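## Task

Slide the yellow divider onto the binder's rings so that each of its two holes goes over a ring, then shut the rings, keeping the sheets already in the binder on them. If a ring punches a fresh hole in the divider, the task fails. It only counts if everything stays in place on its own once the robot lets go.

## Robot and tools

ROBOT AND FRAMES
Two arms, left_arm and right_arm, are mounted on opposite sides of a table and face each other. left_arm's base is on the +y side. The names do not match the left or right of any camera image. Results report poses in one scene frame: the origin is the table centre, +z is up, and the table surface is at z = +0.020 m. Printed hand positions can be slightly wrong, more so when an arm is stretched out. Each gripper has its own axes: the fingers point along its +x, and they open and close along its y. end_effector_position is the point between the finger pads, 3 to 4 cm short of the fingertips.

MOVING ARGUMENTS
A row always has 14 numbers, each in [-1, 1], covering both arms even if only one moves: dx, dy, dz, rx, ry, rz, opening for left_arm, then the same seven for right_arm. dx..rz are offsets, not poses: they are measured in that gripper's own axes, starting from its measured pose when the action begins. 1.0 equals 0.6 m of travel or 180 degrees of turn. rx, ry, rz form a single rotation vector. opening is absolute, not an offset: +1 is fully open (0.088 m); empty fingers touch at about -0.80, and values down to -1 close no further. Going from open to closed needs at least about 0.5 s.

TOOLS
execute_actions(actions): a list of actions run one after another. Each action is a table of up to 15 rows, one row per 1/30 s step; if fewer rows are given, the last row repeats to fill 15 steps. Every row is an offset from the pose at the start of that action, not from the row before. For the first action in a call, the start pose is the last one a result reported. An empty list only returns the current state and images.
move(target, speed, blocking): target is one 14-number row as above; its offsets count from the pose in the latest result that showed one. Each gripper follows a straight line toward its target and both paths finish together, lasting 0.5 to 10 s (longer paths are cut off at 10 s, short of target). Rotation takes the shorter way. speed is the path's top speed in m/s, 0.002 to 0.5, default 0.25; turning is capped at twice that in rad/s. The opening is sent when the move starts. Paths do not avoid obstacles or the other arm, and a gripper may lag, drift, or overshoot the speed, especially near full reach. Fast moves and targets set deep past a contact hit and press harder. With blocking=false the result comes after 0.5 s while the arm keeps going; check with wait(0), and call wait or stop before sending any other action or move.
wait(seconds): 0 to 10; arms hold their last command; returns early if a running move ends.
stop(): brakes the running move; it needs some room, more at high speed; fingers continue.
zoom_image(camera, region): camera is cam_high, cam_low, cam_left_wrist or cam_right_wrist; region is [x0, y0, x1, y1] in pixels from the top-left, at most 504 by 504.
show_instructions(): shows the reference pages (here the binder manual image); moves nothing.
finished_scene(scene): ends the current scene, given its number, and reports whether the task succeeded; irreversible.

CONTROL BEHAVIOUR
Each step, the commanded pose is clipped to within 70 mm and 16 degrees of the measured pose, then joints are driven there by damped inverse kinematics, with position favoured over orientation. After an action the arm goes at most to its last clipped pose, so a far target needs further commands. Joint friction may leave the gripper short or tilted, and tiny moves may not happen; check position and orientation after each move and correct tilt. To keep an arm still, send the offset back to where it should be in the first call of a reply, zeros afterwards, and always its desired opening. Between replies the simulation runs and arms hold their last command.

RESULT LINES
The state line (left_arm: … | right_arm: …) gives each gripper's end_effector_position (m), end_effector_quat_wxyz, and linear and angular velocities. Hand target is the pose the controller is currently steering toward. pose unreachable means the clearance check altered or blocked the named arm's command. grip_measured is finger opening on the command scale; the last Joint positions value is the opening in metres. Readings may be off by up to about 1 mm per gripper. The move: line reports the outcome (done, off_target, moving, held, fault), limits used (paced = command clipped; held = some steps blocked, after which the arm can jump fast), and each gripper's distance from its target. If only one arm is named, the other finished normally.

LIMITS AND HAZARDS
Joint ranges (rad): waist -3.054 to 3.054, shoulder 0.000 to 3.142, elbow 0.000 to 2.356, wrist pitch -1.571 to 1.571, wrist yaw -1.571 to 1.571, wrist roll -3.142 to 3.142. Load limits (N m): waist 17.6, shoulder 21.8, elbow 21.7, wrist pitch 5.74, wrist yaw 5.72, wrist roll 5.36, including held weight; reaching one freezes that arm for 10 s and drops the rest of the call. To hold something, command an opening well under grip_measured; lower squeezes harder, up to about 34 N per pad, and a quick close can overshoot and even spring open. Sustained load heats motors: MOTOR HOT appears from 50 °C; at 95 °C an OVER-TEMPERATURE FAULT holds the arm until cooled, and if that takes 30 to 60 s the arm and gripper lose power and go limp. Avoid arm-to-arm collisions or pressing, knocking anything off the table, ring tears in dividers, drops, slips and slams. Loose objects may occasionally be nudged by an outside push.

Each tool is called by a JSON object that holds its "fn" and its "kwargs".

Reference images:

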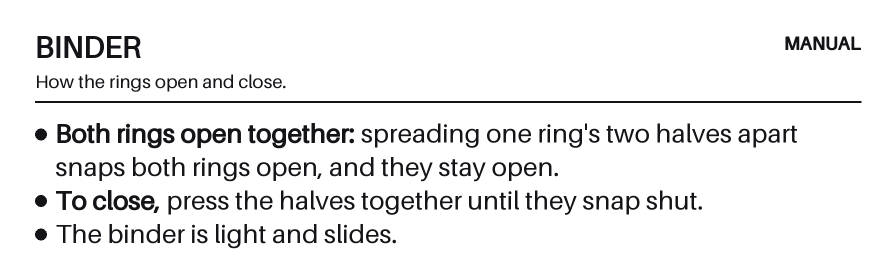

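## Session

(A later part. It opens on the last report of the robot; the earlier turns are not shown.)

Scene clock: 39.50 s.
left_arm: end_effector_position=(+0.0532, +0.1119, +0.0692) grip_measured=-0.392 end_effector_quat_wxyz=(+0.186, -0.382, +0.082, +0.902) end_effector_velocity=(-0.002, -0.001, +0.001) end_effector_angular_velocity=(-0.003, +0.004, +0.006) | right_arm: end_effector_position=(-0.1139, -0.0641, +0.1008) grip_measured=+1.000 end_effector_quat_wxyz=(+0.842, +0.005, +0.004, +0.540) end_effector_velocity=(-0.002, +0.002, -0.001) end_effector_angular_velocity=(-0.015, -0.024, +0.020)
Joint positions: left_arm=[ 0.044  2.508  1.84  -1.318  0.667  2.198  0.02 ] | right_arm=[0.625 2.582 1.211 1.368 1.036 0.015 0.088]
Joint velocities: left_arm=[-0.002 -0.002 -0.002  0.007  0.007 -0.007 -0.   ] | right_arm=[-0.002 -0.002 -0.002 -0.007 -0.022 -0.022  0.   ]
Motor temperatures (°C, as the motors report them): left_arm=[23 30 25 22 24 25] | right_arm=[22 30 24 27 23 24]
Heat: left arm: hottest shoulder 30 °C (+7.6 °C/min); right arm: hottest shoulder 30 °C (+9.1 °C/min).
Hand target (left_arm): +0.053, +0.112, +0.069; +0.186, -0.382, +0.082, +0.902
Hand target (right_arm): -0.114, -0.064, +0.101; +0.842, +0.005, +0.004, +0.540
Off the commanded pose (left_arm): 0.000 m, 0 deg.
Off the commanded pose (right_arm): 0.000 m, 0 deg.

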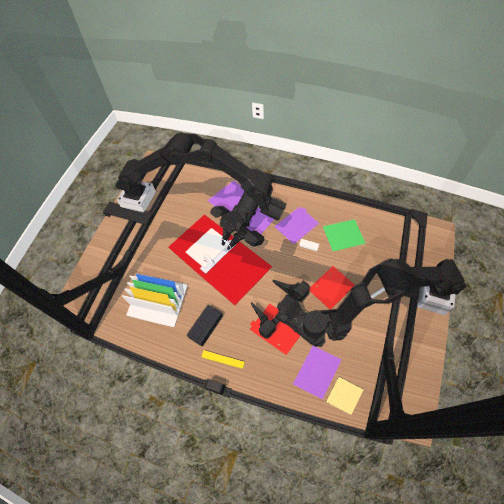

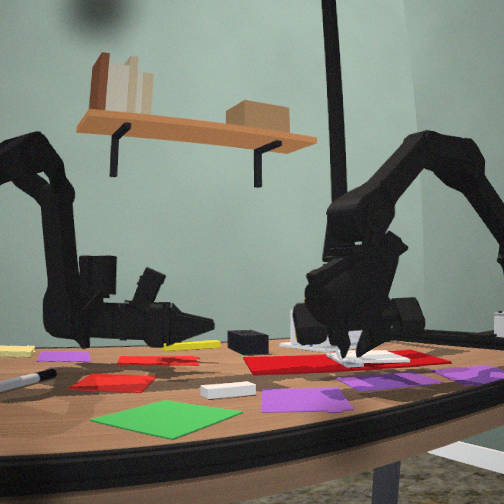

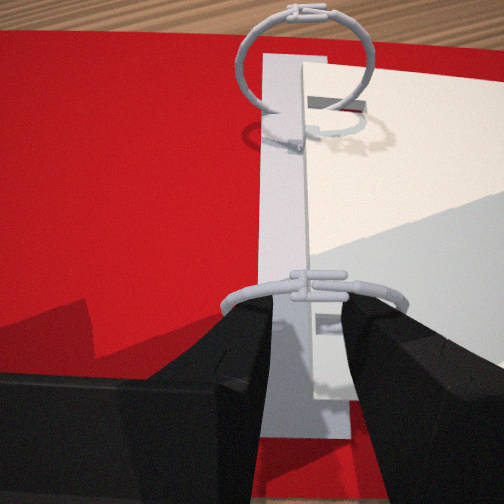

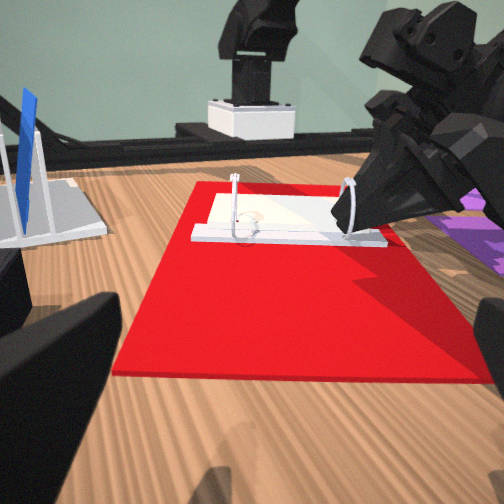

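{"fn": "zoom_image", "kwargs": {"camera": "cam_right_wrist", "region": [300, 130, 460, 270]}}

Region (300, 130, 460, 270) of cam_right_wrist's 504x504 image, scaled by 3.150, with more detail than that image has; it fills the top 441 rows of this view, and the rest is white.

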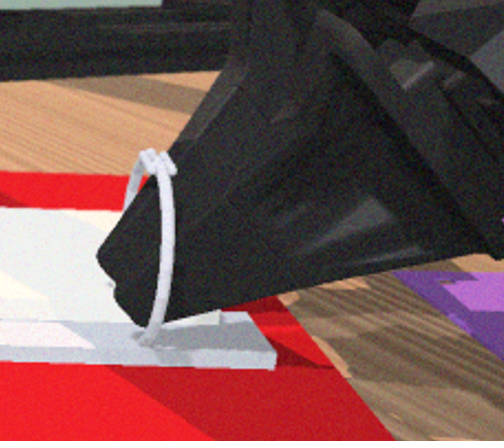

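{"fn": "execute_actions", "kwargs": {"actions": [[[0,0,0,0,0,0,-0.6,0,0,0,0,0,0,1],[0,0,0,0,0,0,-0.6,0,0,0,0,0,0,1],[0,0,0,0,0,0,-0.6,0,0,0,0,0,0,1],[0,0,0,0,0,0,-0.6,0,0,0,0,0,0,1],[-0.002,0,0.002,0,0,0,-0.6,0,0,0,0,0,0,1],[-0.004,0,0.004,0,0,0,-0.6,0,0,0,0,0,0,1],[-0.006,0,0.006,0,0,0,-0.6,0,0,0,0,0,0,1],[-0.008,0,0.008,0,0,0,-0.6,0,0,0,0,0,0,1],[-0.010,0,0.010,0,0,0,-0.6,0,0,0,0,0,0,1],[-0.012,0,0.012,0,0,0,-0.6,0,0,0,0,0,0,1],[-0.0132,0,0.0127,0,0,0,-0.6,0,0,0,0,0,0,1]]]}}

{"fn": "zoom_image", "kwargs": {"camera": "cam_right_wrist", "region": [300, 130, 460, 270]}}

Scene clock: 41.27 s.
left_arm: end_effector_position=(+0.0531, +0.1158, +0.0716) grip_measured=-0.598 end_effector_quat_wxyz=(+0.190, -0.380, +0.071, +0.903) end_effector_velocity=(-0.001, +0.008, +0.008) end_effector_angular_velocity=(+0.047, -0.006, -0.000) | right_arm: end_effector_position=(-0.1139, -0.0641, +0.1008) grip_measured=+1.000 end_effector_quat_wxyz=(+0.842, +0.005, +0.004, +0.540) end_effector_velocity=(-0.002, -0.001, -0.005) end_effector_angular_velocity=(-0.019, -0.009, +0.010)
Joint positions: left_arm=[ 0.044  2.507  1.841 -1.343  0.665  2.198  0.01 ] | right_arm=[0.625 2.582 1.211 1.368 1.036 0.015 0.088]
Joint velocities: left_arm=[-0.002 -0.012 -0.002 -0.051 -0.007 -0.007 -0.001] | right_arm=[ 0.002  0.002 -0.002 -0.022 -0.007  0.007  0.   ]
Motor temperatures (°C, as the motors report them): left_arm=[23 31 25 22 24 25] | right_arm=[22 30 24 27 23 24]
Heat: left arm: hottest shoulder 31 °C (+8.7 °C/min); right arm: hottest shoulder 30 °C (+8.7 °C/min).
Hand target (left_arm): +0.053, +0.112, +0.080; +0.186, -0.382, +0.082, +0.902
Hand target (right_arm): -0.114, -0.064, +0.101; +0.842, +0.005, +0.004, +0.540
Off the commanded pose (left_arm): 0.009 m, 1 deg.
Off the commanded pose (right_arm): 0.000 m, 0 deg.

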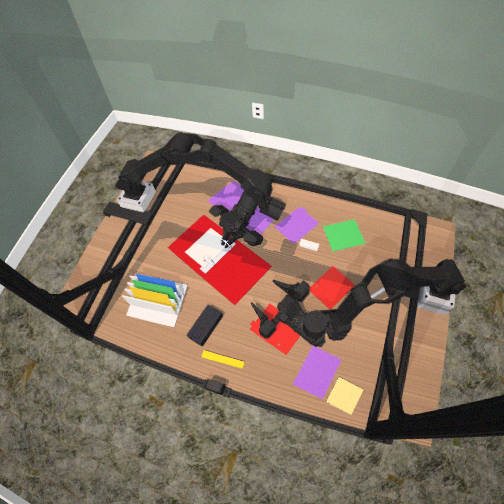

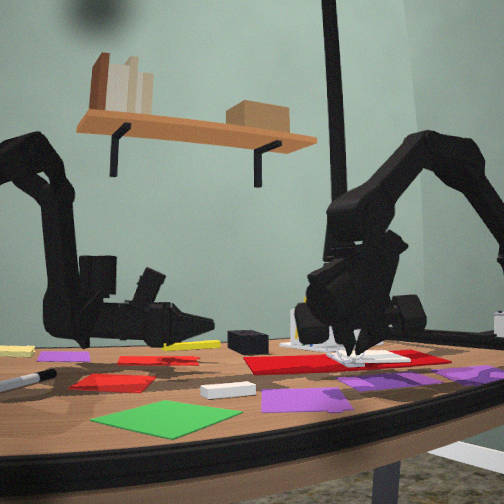

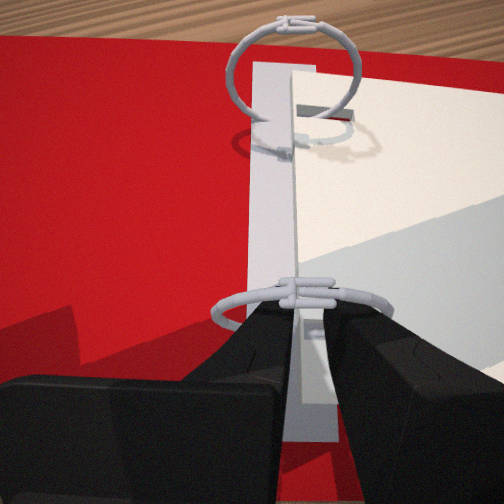

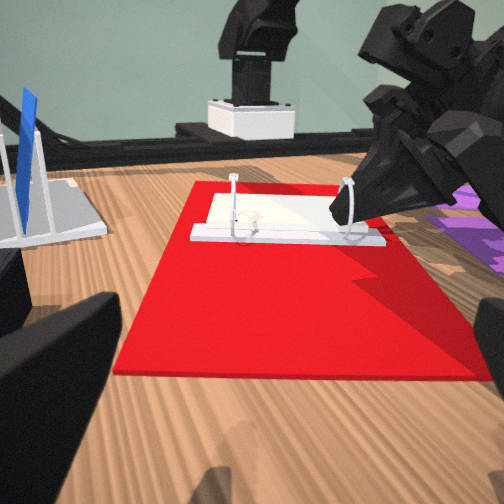

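Region (300, 130, 460, 270) of cam_right_wrist's 504x504 image, scaled by 3.150, with more detail than that image has; it fills the top 441 rows of this view, and the rest is white.

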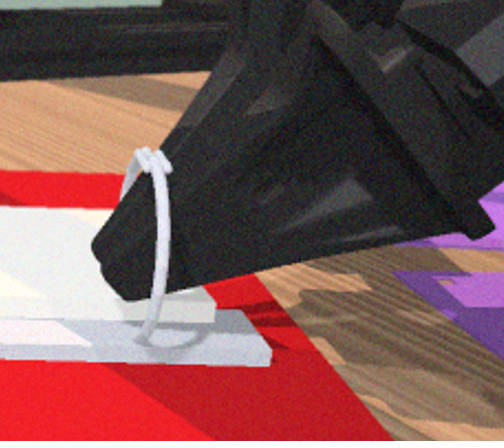

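{"fn": "execute_actions", "kwargs": {"actions": []}}

Scene clock: 42.80 s.
left_arm: end_effector_position=(+0.0533, +0.1156, +0.0732) grip_measured=-0.600 end_effector_quat_wxyz=(+0.190, -0.380, +0.072, +0.902) end_effector_velocity=(-0.000, +0.002, +0.002) end_effector_angular_velocity=(-0.002, -0.004, -0.011) | right_arm: end_effector_position=(-0.1139, -0.0641, +0.1008) grip_measured=+1.000 end_effector_quat_wxyz=(+0.842, +0.005, +0.004, +0.540) end_effector_velocity=(-0.003, +0.003, +0.003) end_effector_angular_velocity=(+0.005, +0.008, +0.020)
Joint positions: left_arm=[ 0.044  2.503  1.842 -1.346  0.664  2.198  0.01 ] | right_arm=[0.625 2.582 1.211 1.368 1.036 0.015 0.088]
Joint velocities: left_arm=[-0.002 -0.007 -0.002 -0.007 -0.007  0.007 -0.   ] | right_arm=[-0.002 -0.007  0.002 -0.007 -0.022  0.007  0.   ]
Motor temperatures (°C, as the motors report them): left_arm=[23 32 25 22 24 25] | right_arm=[22 31 24 27 23 24]
Heat: left arm: hottest shoulder 32 °C (+9.8 °C/min); right arm: hottest shoulder 31 °C (+9.8 °C/min).
Hand target (left_arm): +0.053, +0.112, +0.080; +0.186, -0.382, +0.082, +0.902
Hand target (right_arm): -0.114, -0.064, +0.101; +0.842, +0.005, +0.004, +0.540
Off the commanded pose (left_arm): 0.008 m, 1 deg.
Off the commanded pose (right_arm): 0.000 m, 0 deg.

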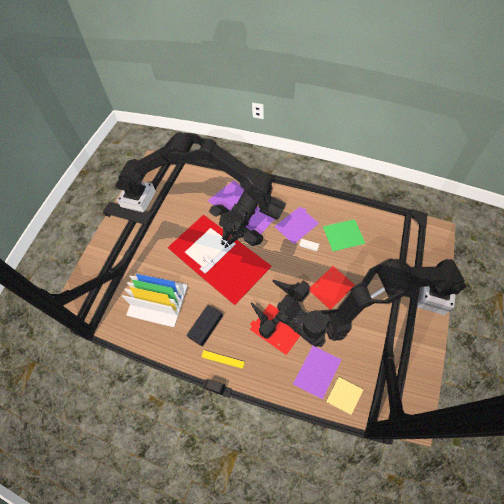

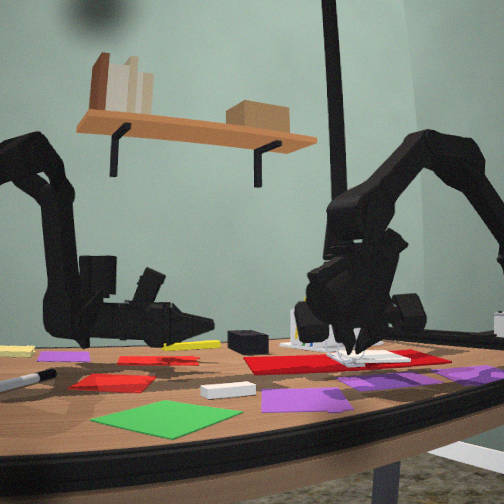

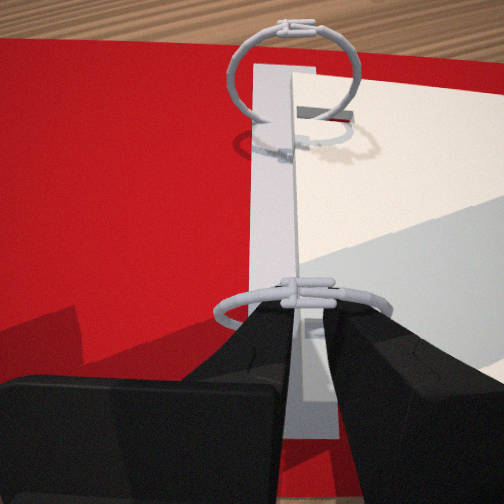

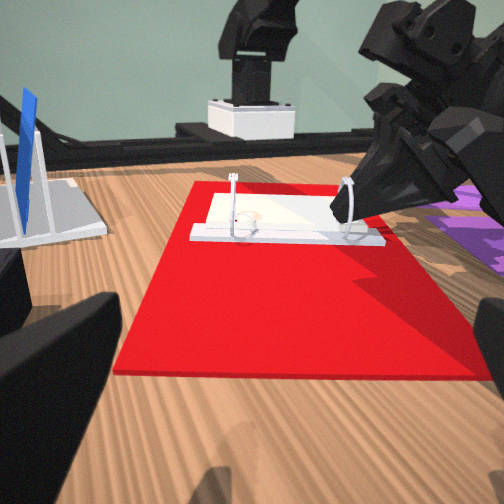

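{"fn": "move", "kwargs": {"target": [-0.0157,0.0082,0.0103,0.0045,0,0.0046,-0.7, 0,0,0,0,0,0,1], "speed": 0.03}}

{"fn": "zoom_image", "kwargs": {"camera": "cam_right_wrist", "region": [300, 130, 460, 270]}}

Scene clock: 44.40 s.
left_arm: end_effector_position=(+0.0533, +0.1137, +0.0788) grip_measured=-0.700 end_effector_quat_wxyz=(+0.191, -0.379, +0.073, +0.902) end_effector_velocity=(-0.000, +0.005, +0.003) end_effector_angular_velocity=(+0.037, -0.006, -0.000) | right_arm: end_effector_position=(-0.1139, -0.0641, +0.1008) grip_measured=+1.000 end_effector_quat_wxyz=(+0.842, +0.005, +0.004, +0.540) end_effector_velocity=(-0.002, -0.001, -0.003) end_effector_angular_velocity=(-0.019, -0.027, +0.010)
Joint positions: left_arm=[ 0.044  2.503  1.864 -1.371  0.665  2.202  0.005] | right_arm=[0.625 2.582 1.211 1.368 1.036 0.015 0.088]
Joint velocities: left_arm=[-0.002  0.002  0.007 -0.037 -0.007 -0.007 -0.   ] | right_arm=[ 0.002  0.002 -0.002 -0.007 -0.007 -0.022  0.   ]
Motor temperatures (°C, as the motors report them): left_arm=[23 32 25 22 24 25] | right_arm=[22 31 24 27 23 24]
Heat: left arm: hottest shoulder 32 °C (+9.5 °C/min); right arm: hottest shoulder 31 °C (+9.5 °C/min).
Hand target (left_arm): +0.053, +0.110, +0.084; +0.186, -0.379, +0.081, +0.903
Hand target (right_arm): -0.114, -0.064, +0.101; +0.842, +0.005, +0.004, +0.540
Off the commanded pose (left_arm): 0.007 m, 1 deg.
Off the commanded pose (right_arm): 0.000 m, 0 deg.
move: done

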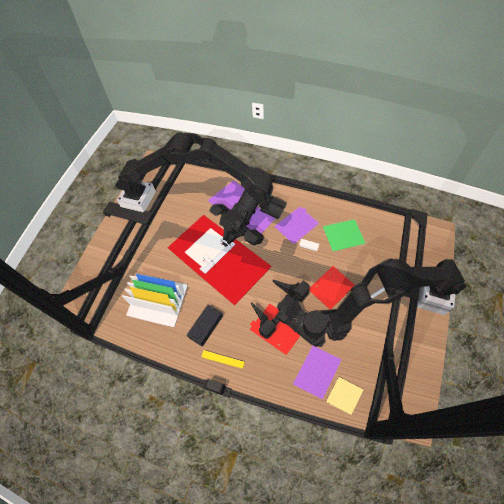

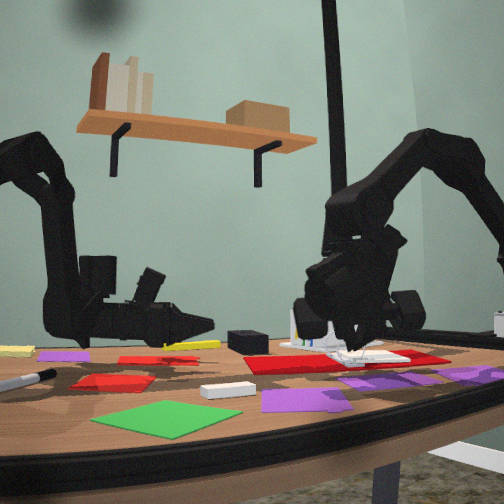

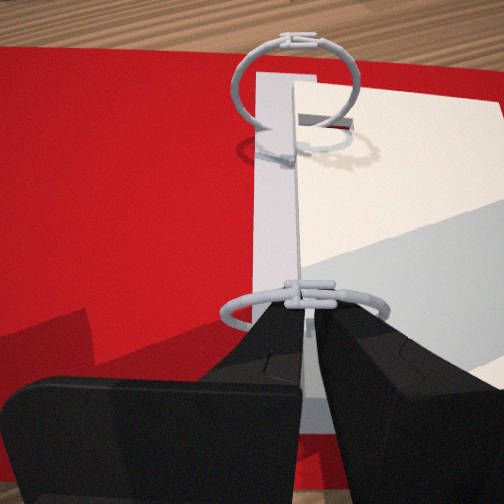

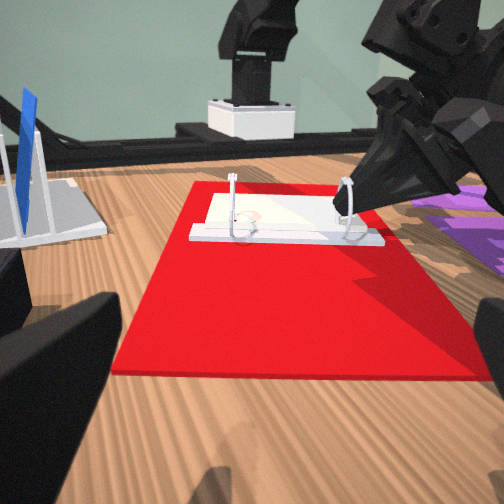

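Region (300, 130, 460, 270) of cam_right_wrist's 504x504 image, scaled by 3.150, with more detail than that image has; it fills the top 441 rows of this view, and the rest is white.

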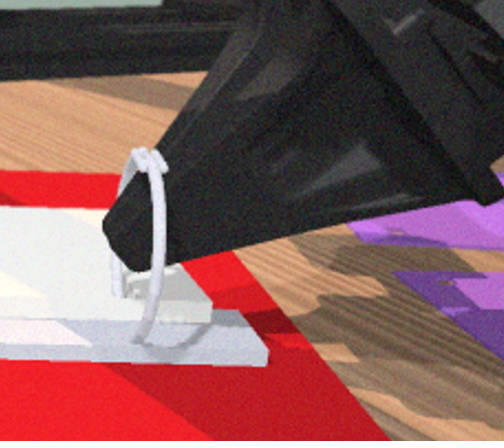

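{"fn": "execute_actions", "kwargs": {"actions": [[[0,0,0,0,0,0,-0.67,0,0,0,0,0,0,1],[0,0,0,0,0,0,-0.64,0,0,0,0,0,0,1],[0,0,0,0,0,0,-0.61,0,0,0,0,0,0,1],[0,0,0,0,0,0,-0.58,0,0,0,0,0,0,1],[0,0,0,0,0,0,-0.55,0,0,0,0,0,0,1],[0,0,0,0,0,0,-0.52,0,0,0,0,0,0,1],[0,0,0,0,0,0,-0.49,0,0,0,0,0,0,1],[0,0,0,0,0,0,-0.46,0,0,0,0,0,0,1],[0,0,0,0,0,0,-0.43,0,0,0,0,0,0,1],[0,0,0,0,0,0,-0.40,0,0,0,0,0,0,1],[0,0,0,0,0,0,-0.37,0,0,0,0,0,0,1],[0,0,0,0,0,0,-0.34,0,0,0,0,0,0,1],[0,0,0,0,0,0,-0.31,0,0,0,0,0,0,1],[0,0,0,0,0,0,-0.28,0,0,0,0,0,0,1],[0,0,0,0,0,0,-0.25,0,0,0,0,0,0,1]],[[0,0,0,0,0,0,-0.22,0,0,0,0,0,0,1],[0,0,0,0,0,0,-0.19,0,0,0,0,0,0,1],[0,0,0,0,0,0,-0.16,0,0,0,0,0,0,1],[0,0,0,0,0,0,-0.13,0,0,0,0,0,0,1],[0,0,0,0,0,0,-0.10,0,0,0,0,0,0,1]]]}}

{"fn": "zoom_image", "kwargs": {"camera": "cam_right_wrist", "region": [180, 130, 460, 270]}}

Scene clock: 46.70 s.
left_arm: end_effector_position=(+0.0550, +0.1132, +0.0779) grip_measured=-0.102 end_effector_quat_wxyz=(+0.193, -0.384, +0.075, +0.900) end_effector_velocity=(-0.000, +0.002, +0.002) end_effector_angular_velocity=(+0.008, -0.009, -0.000) | right_arm: end_effector_position=(-0.1139, -0.0641, +0.1008) grip_measured=+1.000 end_effector_quat_wxyz=(+0.842, +0.005, +0.004, +0.540) end_effector_velocity=(-0.002, +0.000, +0.002) end_effector_angular_velocity=(+0.001, +0.005, +0.010)
Joint positions: left_arm=[ 0.045  2.503  1.866 -1.368  0.653  2.202  0.034] | right_arm=[0.625 2.582 1.211 1.368 1.036 0.015 0.088]
Joint velocities: left_arm=[-0.002 -0.007 -0.002 -0.007 -0.007 -0.007  0.001] | right_arm=[ 0.002 -0.007 -0.002 -0.007 -0.007  0.007  0.   ]
Motor temperatures (°C, as the motors report them): left_arm=[23 33 25 22 24 25] | right_arm=[22 31 24 27 23 24]
Heat: left arm: hottest shoulder 33 °C (+10.3 °C/min); right arm: hottest shoulder 31 °C (+9.0 °C/min).
Hand target (left_arm): +0.054, +0.113, +0.078; +0.192, -0.382, +0.074, +0.901
Hand target (right_arm): -0.114, -0.064, +0.101; +0.842, +0.005, +0.004, +0.540
Off the commanded pose (left_arm): 0.001 m, 0 deg.
Off the commanded pose (right_arm): 0.000 m, 0 deg.

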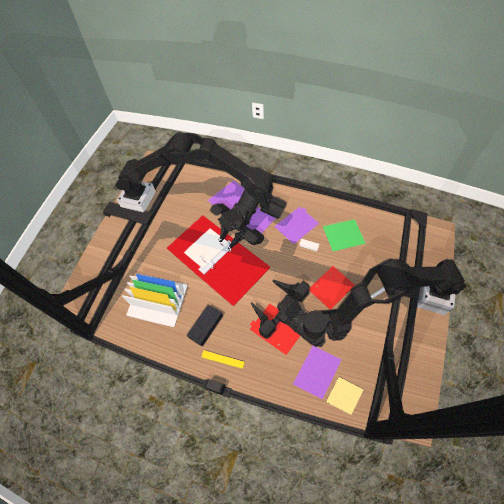

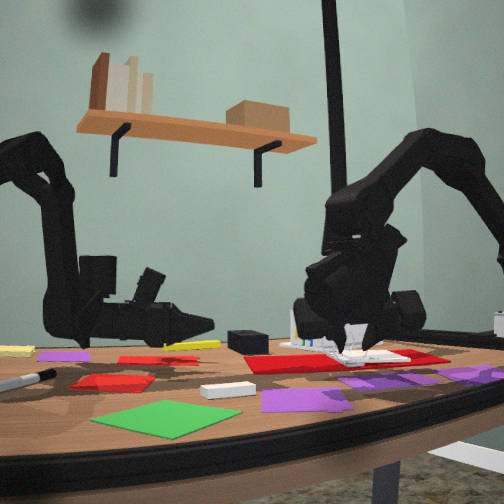

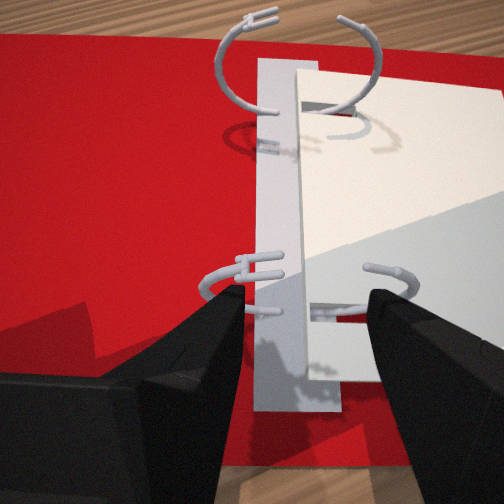

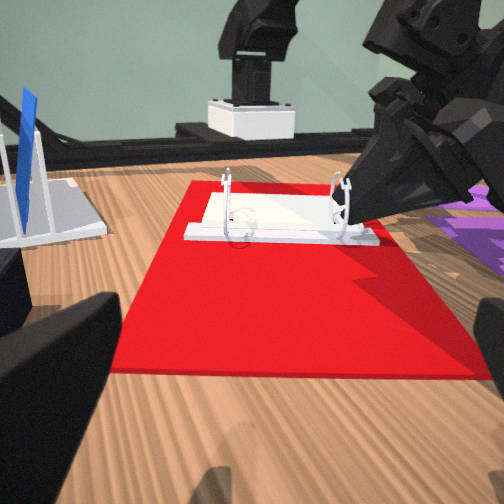

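Region (180, 130, 460, 270) of cam_right_wrist's 504x504 image, scaled by 1.800, with more detail than that image has.

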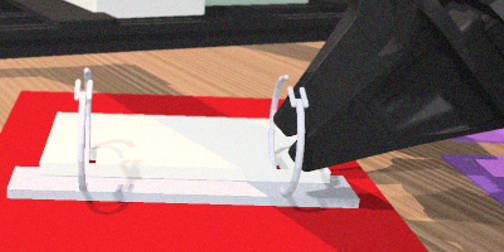

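{"fn": "move", "kwargs": {"target": [-0.12,0,0,0,0,0,-0.5, 0,0,0,0,0,0,1], "speed": 0.12}}

Scene clock: 51.20 s.
left_arm: end_effector_position=(+0.0992, +0.0948, +0.1243) grip_measured=-0.500 end_effector_quat_wxyz=(+0.167, -0.394, +0.083, +0.900) end_effector_velocity=(-0.004, +0.003, +0.002) end_effector_angular_velocity=(+0.025, +0.009, +0.001) | right_arm: end_effector_position=(-0.1139, -0.0641, +0.1008) grip_measured=+1.000 end_effector_quat_wxyz=(+0.842, +0.005, +0.004, +0.540) end_effector_velocity=(+0.002, -0.000, -0.001) end_effector_angular_velocity=(-0.009, -0.011, -0.010)
Joint positions: left_arm=[ 0.142  2.506  2.075 -1.571  0.625  2.262  0.015] | right_arm=[0.625 2.582 1.211 1.368 1.036 0.015 0.088]
Joint velocities: left_arm=[-0.007  0.002  0.002 -0.022  0.007 -0.007 -0.   ] | right_arm=[-0.002 -0.002 -0.002 -0.007  0.007 -0.007  0.   ]
Motor temperatures (°C, as the motors report them): left_arm=[23 34 25 22 24 25] | right_arm=[22 32 24 27 23 24]
Heat: left arm: hottest shoulder 34 °C (+10.5 °C/min); right arm: hottest shoulder 32 °C (+9.4 °C/min).
Hand target (left_arm): +0.100, +0.093, +0.129; +0.165, -0.399, +0.089, +0.897
Hand target (right_arm): -0.114, -0.064, +0.101; +0.842, +0.005, +0.004, +0.540
Off the commanded pose (left_arm): 0.006 m, 3 deg.
Off the commanded pose (right_arm): 0.000 m, 0 deg.
joint sent to its limit (left arm) — the command would take joint 4 (wrist pitch) past its lower limit, so that joint was sent only as far as its limit.
move: off_target (left_arm)

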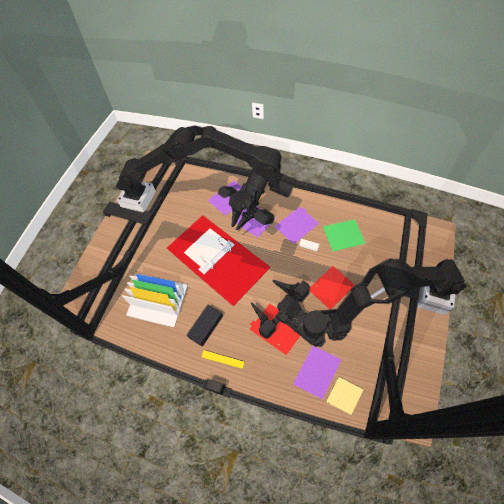

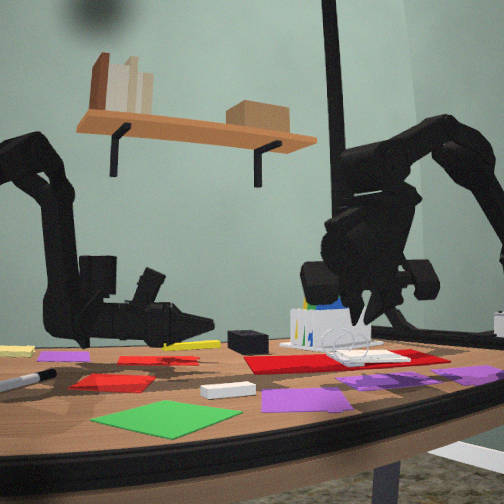

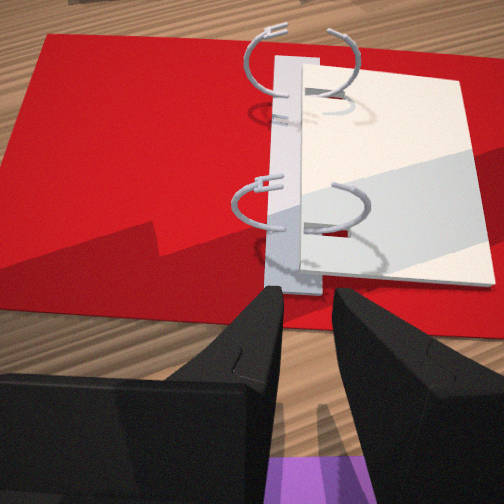

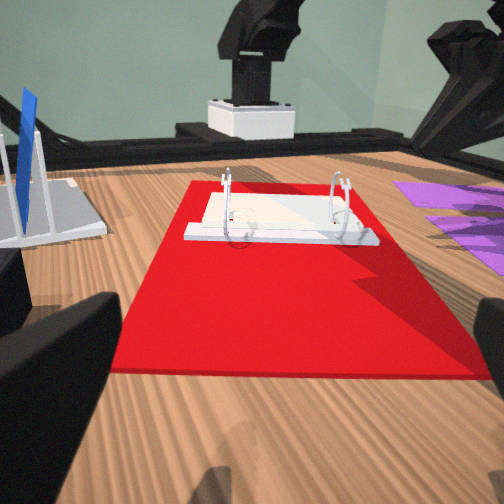

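{"fn": "move", "kwargs": {"target": [0.3045,-0.09,0.5457,-0.6217,0.1509,0.2381,-0.3, 0,0,0,0,0,0,1], "speed": 0.35}}

Scene clock: 55.70 s.
left_arm: end_effector_position=(-0.2203, +0.2802, +0.2162) grip_measured=-0.300 end_effector_quat_wxyz=(+0.524, +0.469, +0.529, -0.475) end_effector_velocity=(-0.004, +0.002, +0.003) end_effector_angular_velocity=(+0.002, +0.010, -0.000) | right_arm: end_effector_position=(-0.1139, -0.0641, +0.1008) grip_measured=+1.000 end_effector_quat_wxyz=(+0.842, +0.005, +0.004, +0.540) end_effector_velocity=(-0.001, +0.002, +0.003) end_effector_angular_velocity=(-0.001, -0.005, +0.005)
Joint positions: left_arm=[-1.01   2.096  1.928 -1.391  0.005 -1.092  0.024] | right_arm=[0.625 2.582 1.211 1.368 1.036 0.015 0.088]
Joint velocities: left_arm=[-0.007  0.002  0.017 -0.007  0.007 -0.007 -0.   ] | right_arm=[-0.002 -0.007  0.002 -0.007 -0.007 -0.007  0.   ]
Motor temperatures (°C, as the motors report them): left_arm=[23 34 25 22 24 25] | right_arm=[22 33 24 28 23 24]
Heat: left arm: hottest shoulder 34 °C (+9.7 °C/min); right arm: hottest shoulder 33 °C (+9.7 °C/min).
Hand target (left_arm): -0.222, +0.278, +0.211; +0.527, +0.472, +0.527, -0.471
Hand target (right_arm): -0.114, -0.064, +0.101; +0.842, +0.005, +0.004, +0.540
Off the commanded pose (left_arm): 0.006 m, 1 deg.
Off the commanded pose (right_arm): 0.000 m, 0 deg.
move: done

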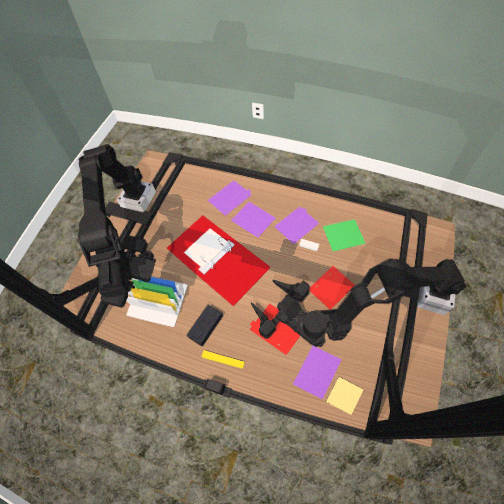

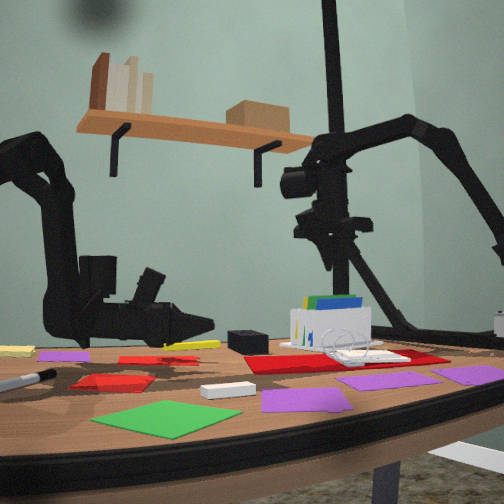

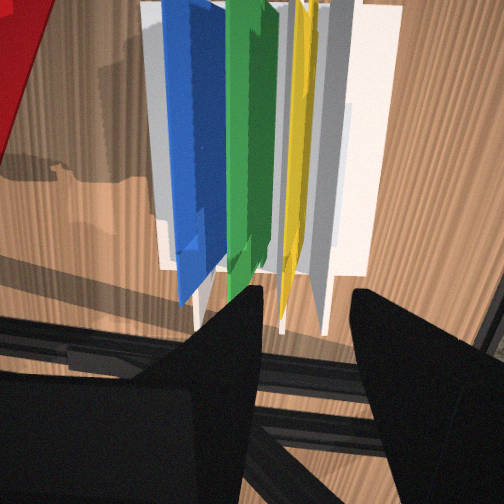

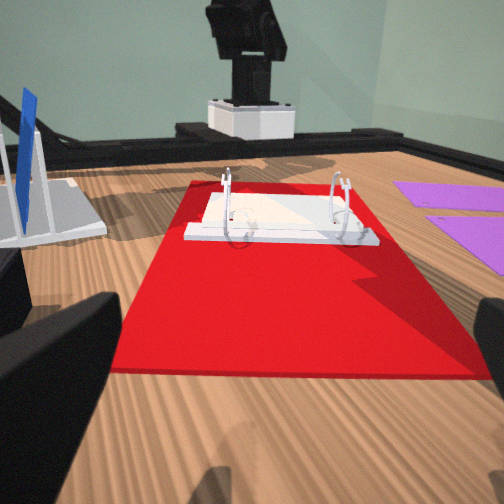

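{"fn": "zoom_image", "kwargs": {"camera": "cam_left_wrist", "region": [130, 0, 430, 340]}}

{"fn": "zoom_image", "kwargs": {"camera": "cam_low", "region": [260, 220, 420, 380]}}

Region (130, 0, 430, 340) of cam_left_wrist's 504x504 image, scaled by 1.482, with more detail than that image has; it fills the left 445 columns of this view, and the rest is white.

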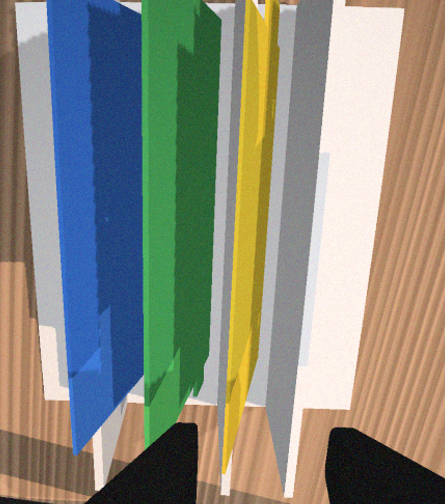

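Region (260, 220, 420, 380) of cam_low's 504x504 image, scaled by 3.150, with more detail than that image has.

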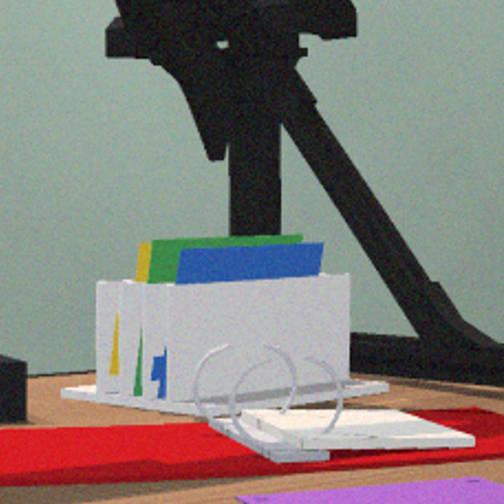

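{"fn": "move", "kwargs": {"target": [0.075,-0.003,0.0117,0,0,0,-0.5, 0,0,0,0,0,0,1], "speed": 0.1}}

{"fn": "zoom_image", "kwargs": {"camera": "cam_low", "region": [260, 220, 420, 380]}}

Scene clock: 60.17 s.
left_arm: end_effector_position=(-0.2246, +0.2726, +0.1809) grip_measured=-0.500 end_effector_quat_wxyz=(+0.521, +0.460, +0.531, -0.484) end_effector_velocity=(+0.003, -0.001, -0.002) end_effector_angular_velocity=(-0.011, -0.022, +0.006) | right_arm: end_effector_position=(-0.1139, -0.0641, +0.1008) grip_measured=+1.000 end_effector_quat_wxyz=(+0.842, +0.005, +0.004, +0.540) end_effector_velocity=(+0.001, +0.002, +0.002) end_effector_angular_velocity=(+0.003, -0.002, +0.015)
Joint positions: left_arm=[-1.001  2.104  1.8   -1.229  0.005 -1.083  0.015] | right_arm=[0.625 2.582 1.211 1.368 1.036 0.015 0.088]
Joint velocities: left_arm=[-0.002  0.002 -0.002 -0.007 -0.022 -0.007 -0.   ] | right_arm=[-0.007 -0.002 -0.002  0.007 -0.022 -0.007  0.   ]
Motor temperatures (°C, as the motors report them): left_arm=[23 34 26 22 24 25] | right_arm=[22 33 24 28 23 24]
Heat: left arm: hottest shoulder 34 °C (+9.1 °C/min); right arm: hottest shoulder 33 °C (+9.1 °C/min).
Hand target (left_arm): -0.222, +0.273, +0.171; +0.524, +0.469, +0.529, -0.475
Hand target (right_arm): -0.114, -0.064, +0.101; +0.842, +0.005, +0.004, +0.540
Off the commanded pose (left_arm): 0.010 m, 2 deg.
Off the commanded pose (right_arm): 0.000 m, 0 deg.
move: off_target (left_arm)

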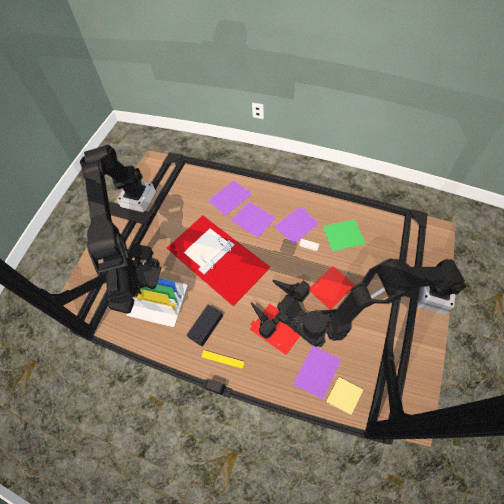

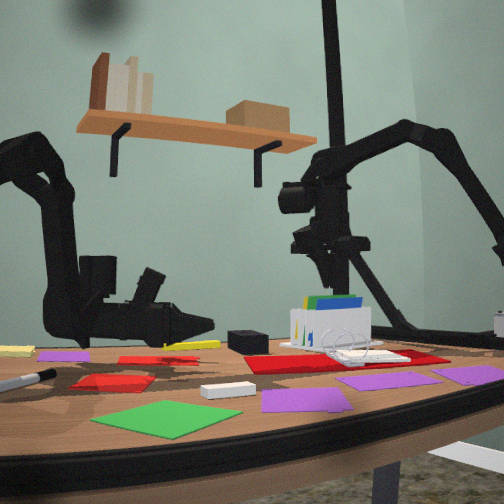

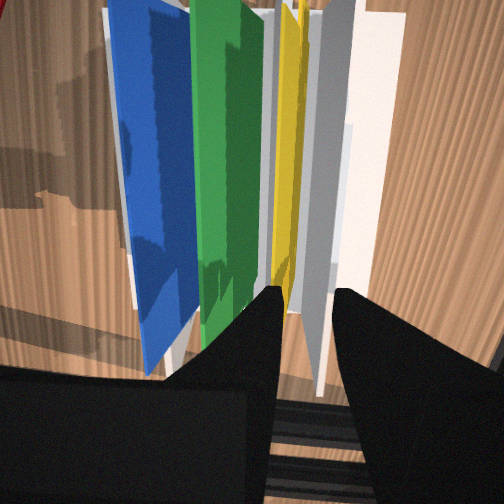

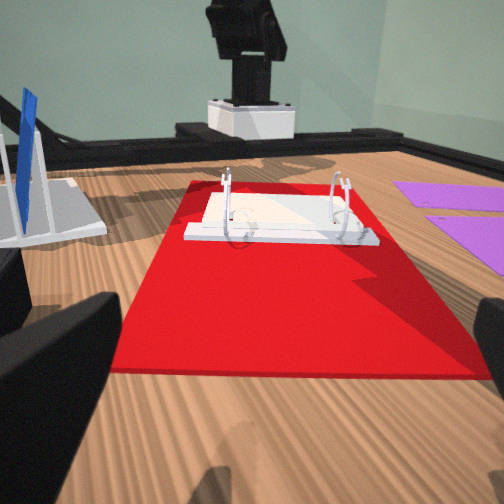

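Region (260, 220, 420, 380) of cam_low's 504x504 image, scaled by 3.150, with more detail than that image has.

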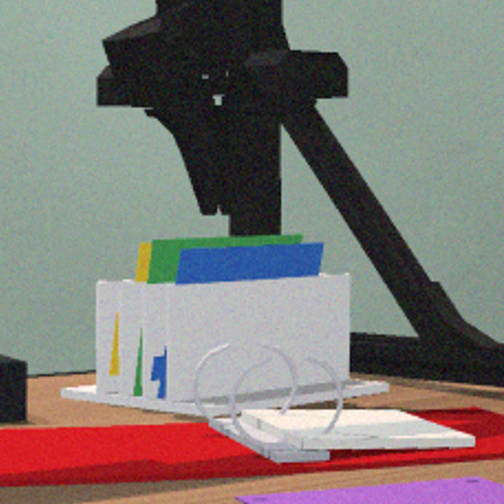

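{"fn": "move", "kwargs": {"target": [0.025,0.0,0.026,-0.0011,0.0038,0.0111,-0.3, 0,0,0,0,0,0,1], "speed": 0.06}}

{"fn": "zoom_image", "kwargs": {"camera": "cam_low", "region": [260, 220, 420, 380]}}

Scene clock: 64.57 s.
left_arm: end_effector_position=(-0.2229, +0.2594, +0.1709) grip_measured=-0.300 end_effector_quat_wxyz=(+0.525, +0.467, +0.530, -0.474) end_effector_velocity=(-0.002, +0.001, +0.006) end_effector_angular_velocity=(+0.004, +0.006, -0.010) | right_arm: end_effector_position=(-0.1139, -0.0641, +0.1008) grip_measured=+1.000 end_effector_quat_wxyz=(+0.842, +0.005, +0.004, +0.540) end_effector_velocity=(+0.001, -0.000, -0.004) end_effector_angular_velocity=(-0.025, -0.022, +0.005)
Joint positions: left_arm=[-0.973  2.158  1.844 -1.246  0.005 -1.059  0.024] | right_arm=[0.625 2.582 1.211 1.368 1.036 0.015 0.088]
Joint velocities: left_arm=[-0.002  0.002  0.027 -0.022  0.007  0.007 -0.   ] | right_arm=[-0.002 -0.002 -0.007 -0.022 -0.007 -0.007  0.   ]
Motor temperatures (°C, as the motors report them): left_arm=[23 34 26 22 24 25] | right_arm=[22 34 24 28 23 24]
Heat: left arm: hottest shoulder 34 °C (+9.1 °C/min); right arm: hottest shoulder 34 °C (+10.1 °C/min).
Hand target (left_arm): -0.223, +0.257, +0.166; +0.527, +0.471, +0.527, -0.472
Hand target (right_arm): -0.114, -0.064, +0.101; +0.842, +0.005, +0.004, +0.540
Off the commanded pose (left_arm): 0.005 m, 1 deg.
Off the commanded pose (right_arm): 0.000 m, 0 deg.
move: done

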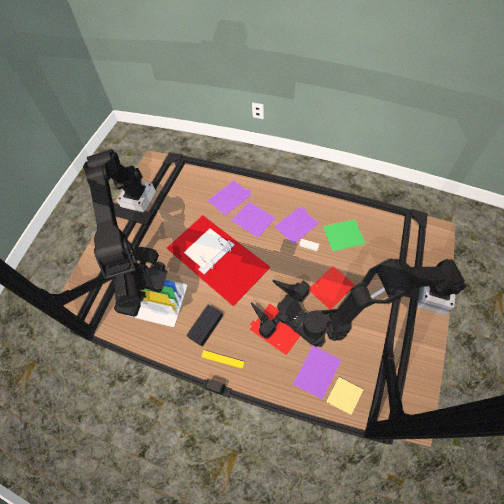

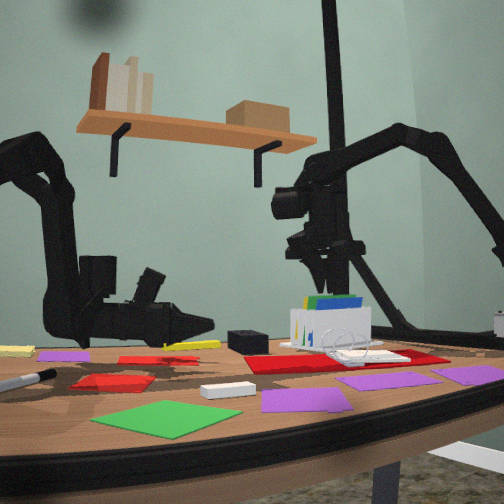

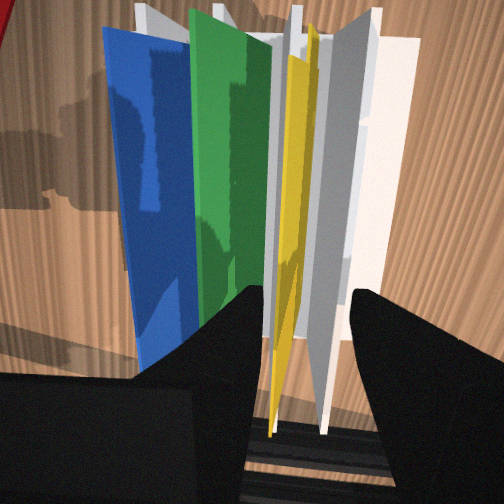

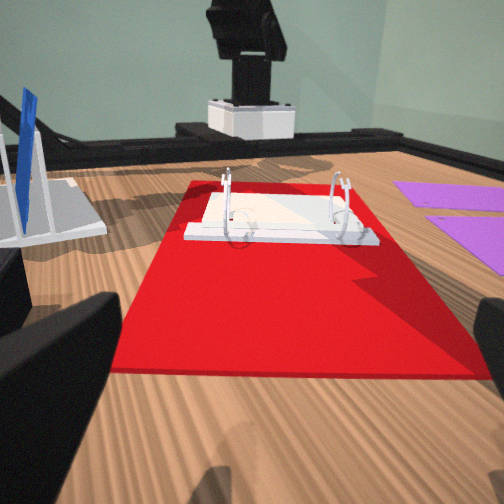

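Region (260, 220, 420, 380) of cam_low's 504x504 image, scaled by 3.150, with more detail than that image has.

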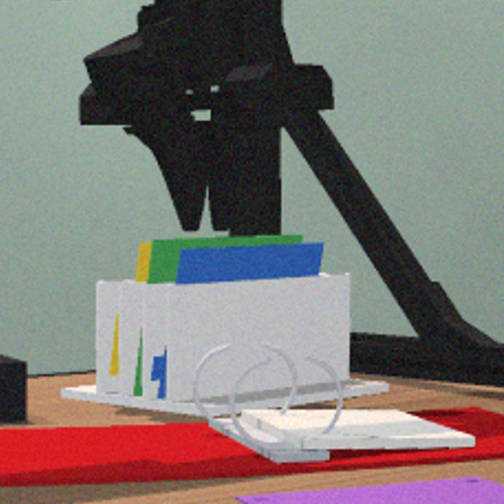

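{"fn": "move", "kwargs": {"target": [0.048,0.004,0,0,0.002,0.004,-0.3, 0,0,0,0,0,0,1], "speed": 0.05}}

{"fn": "zoom_image", "kwargs": {"camera": "cam_low", "region": [260, 220, 420, 380]}}

Scene clock: 66.03 s.
left_arm: end_effector_position=(-0.2241, +0.2584, +0.1528) grip_measured=-0.300 end_effector_quat_wxyz=(+0.524, +0.462, +0.531, -0.480) end_effector_velocity=(-0.001, -0.001, +0.000) end_effector_angular_velocity=(-0.010, +0.002, +0.005) | right_arm: end_effector_position=(-0.1139, -0.0641, +0.1008) grip_measured=+1.000 end_effector_quat_wxyz=(+0.842, +0.005, +0.004, +0.540) end_effector_velocity=(+0.003, -0.002, -0.002) end_effector_angular_velocity=(-0.005, -0.008, -0.010)
Joint positions: left_arm=[-0.972  2.159  1.774 -1.159  0.005 -1.059  0.024] | right_arm=[0.625 2.582 1.211 1.368 1.036 0.015 0.088]
Joint velocities: left_arm=[-0.002 -0.002 -0.002  0.007 -0.007 -0.007 -0.   ] | right_arm=[-0.002  0.002 -0.007  0.007  0.007 -0.007  0.   ]
Motor temperatures (°C, as the motors report them): left_arm=[23 34 26 22 24 25] | right_arm=[22 34 24 28 23 24]
Heat: left arm: hottest shoulder 34 °C (+9.1 °C/min); right arm: hottest shoulder 34 °C (+10.2 °C/min).
Hand target (left_arm): -0.221, +0.260, +0.142; +0.526, +0.472, +0.529, -0.470
Hand target (right_arm): -0.114, -0.064, +0.101; +0.842, +0.005, +0.004, +0.540
Off the commanded pose (left_arm): 0.011 m, 2 deg.
Off the commanded pose (right_arm): 0.000 m, 0 deg.
move: off_target (left_arm)

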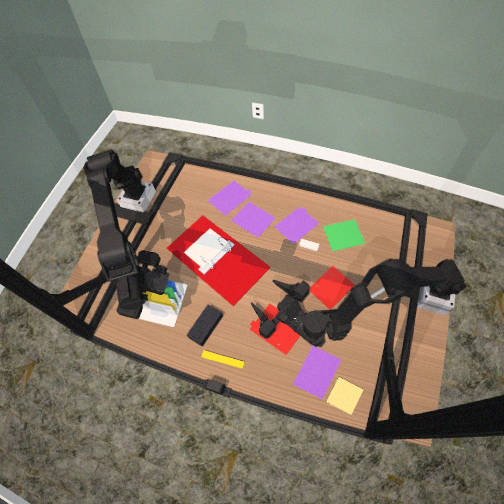

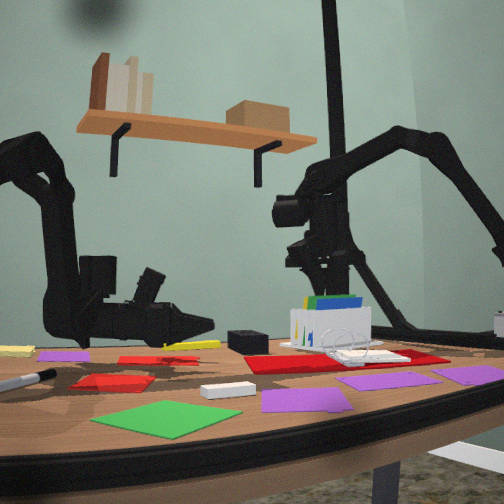

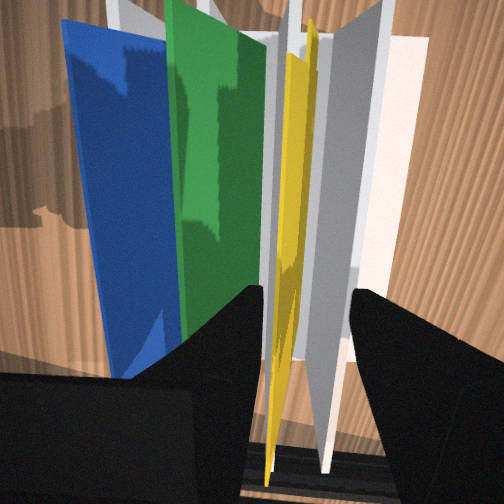

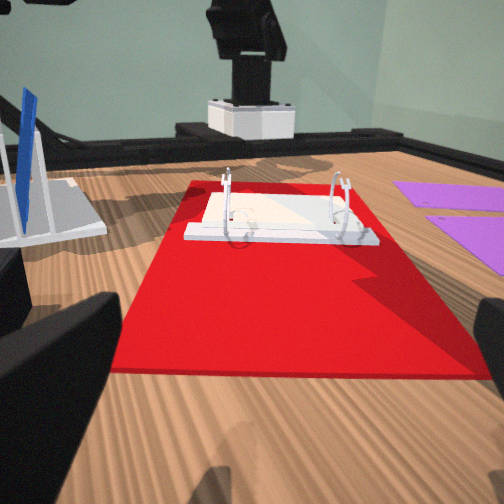

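Region (260, 220, 420, 380) of cam_low's 504x504 image, scaled by 3.150, with more detail than that image has.

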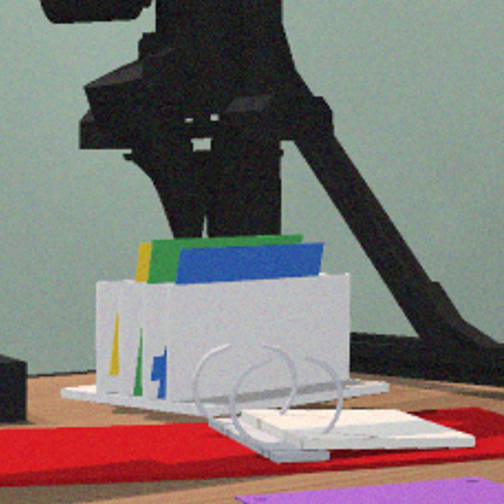

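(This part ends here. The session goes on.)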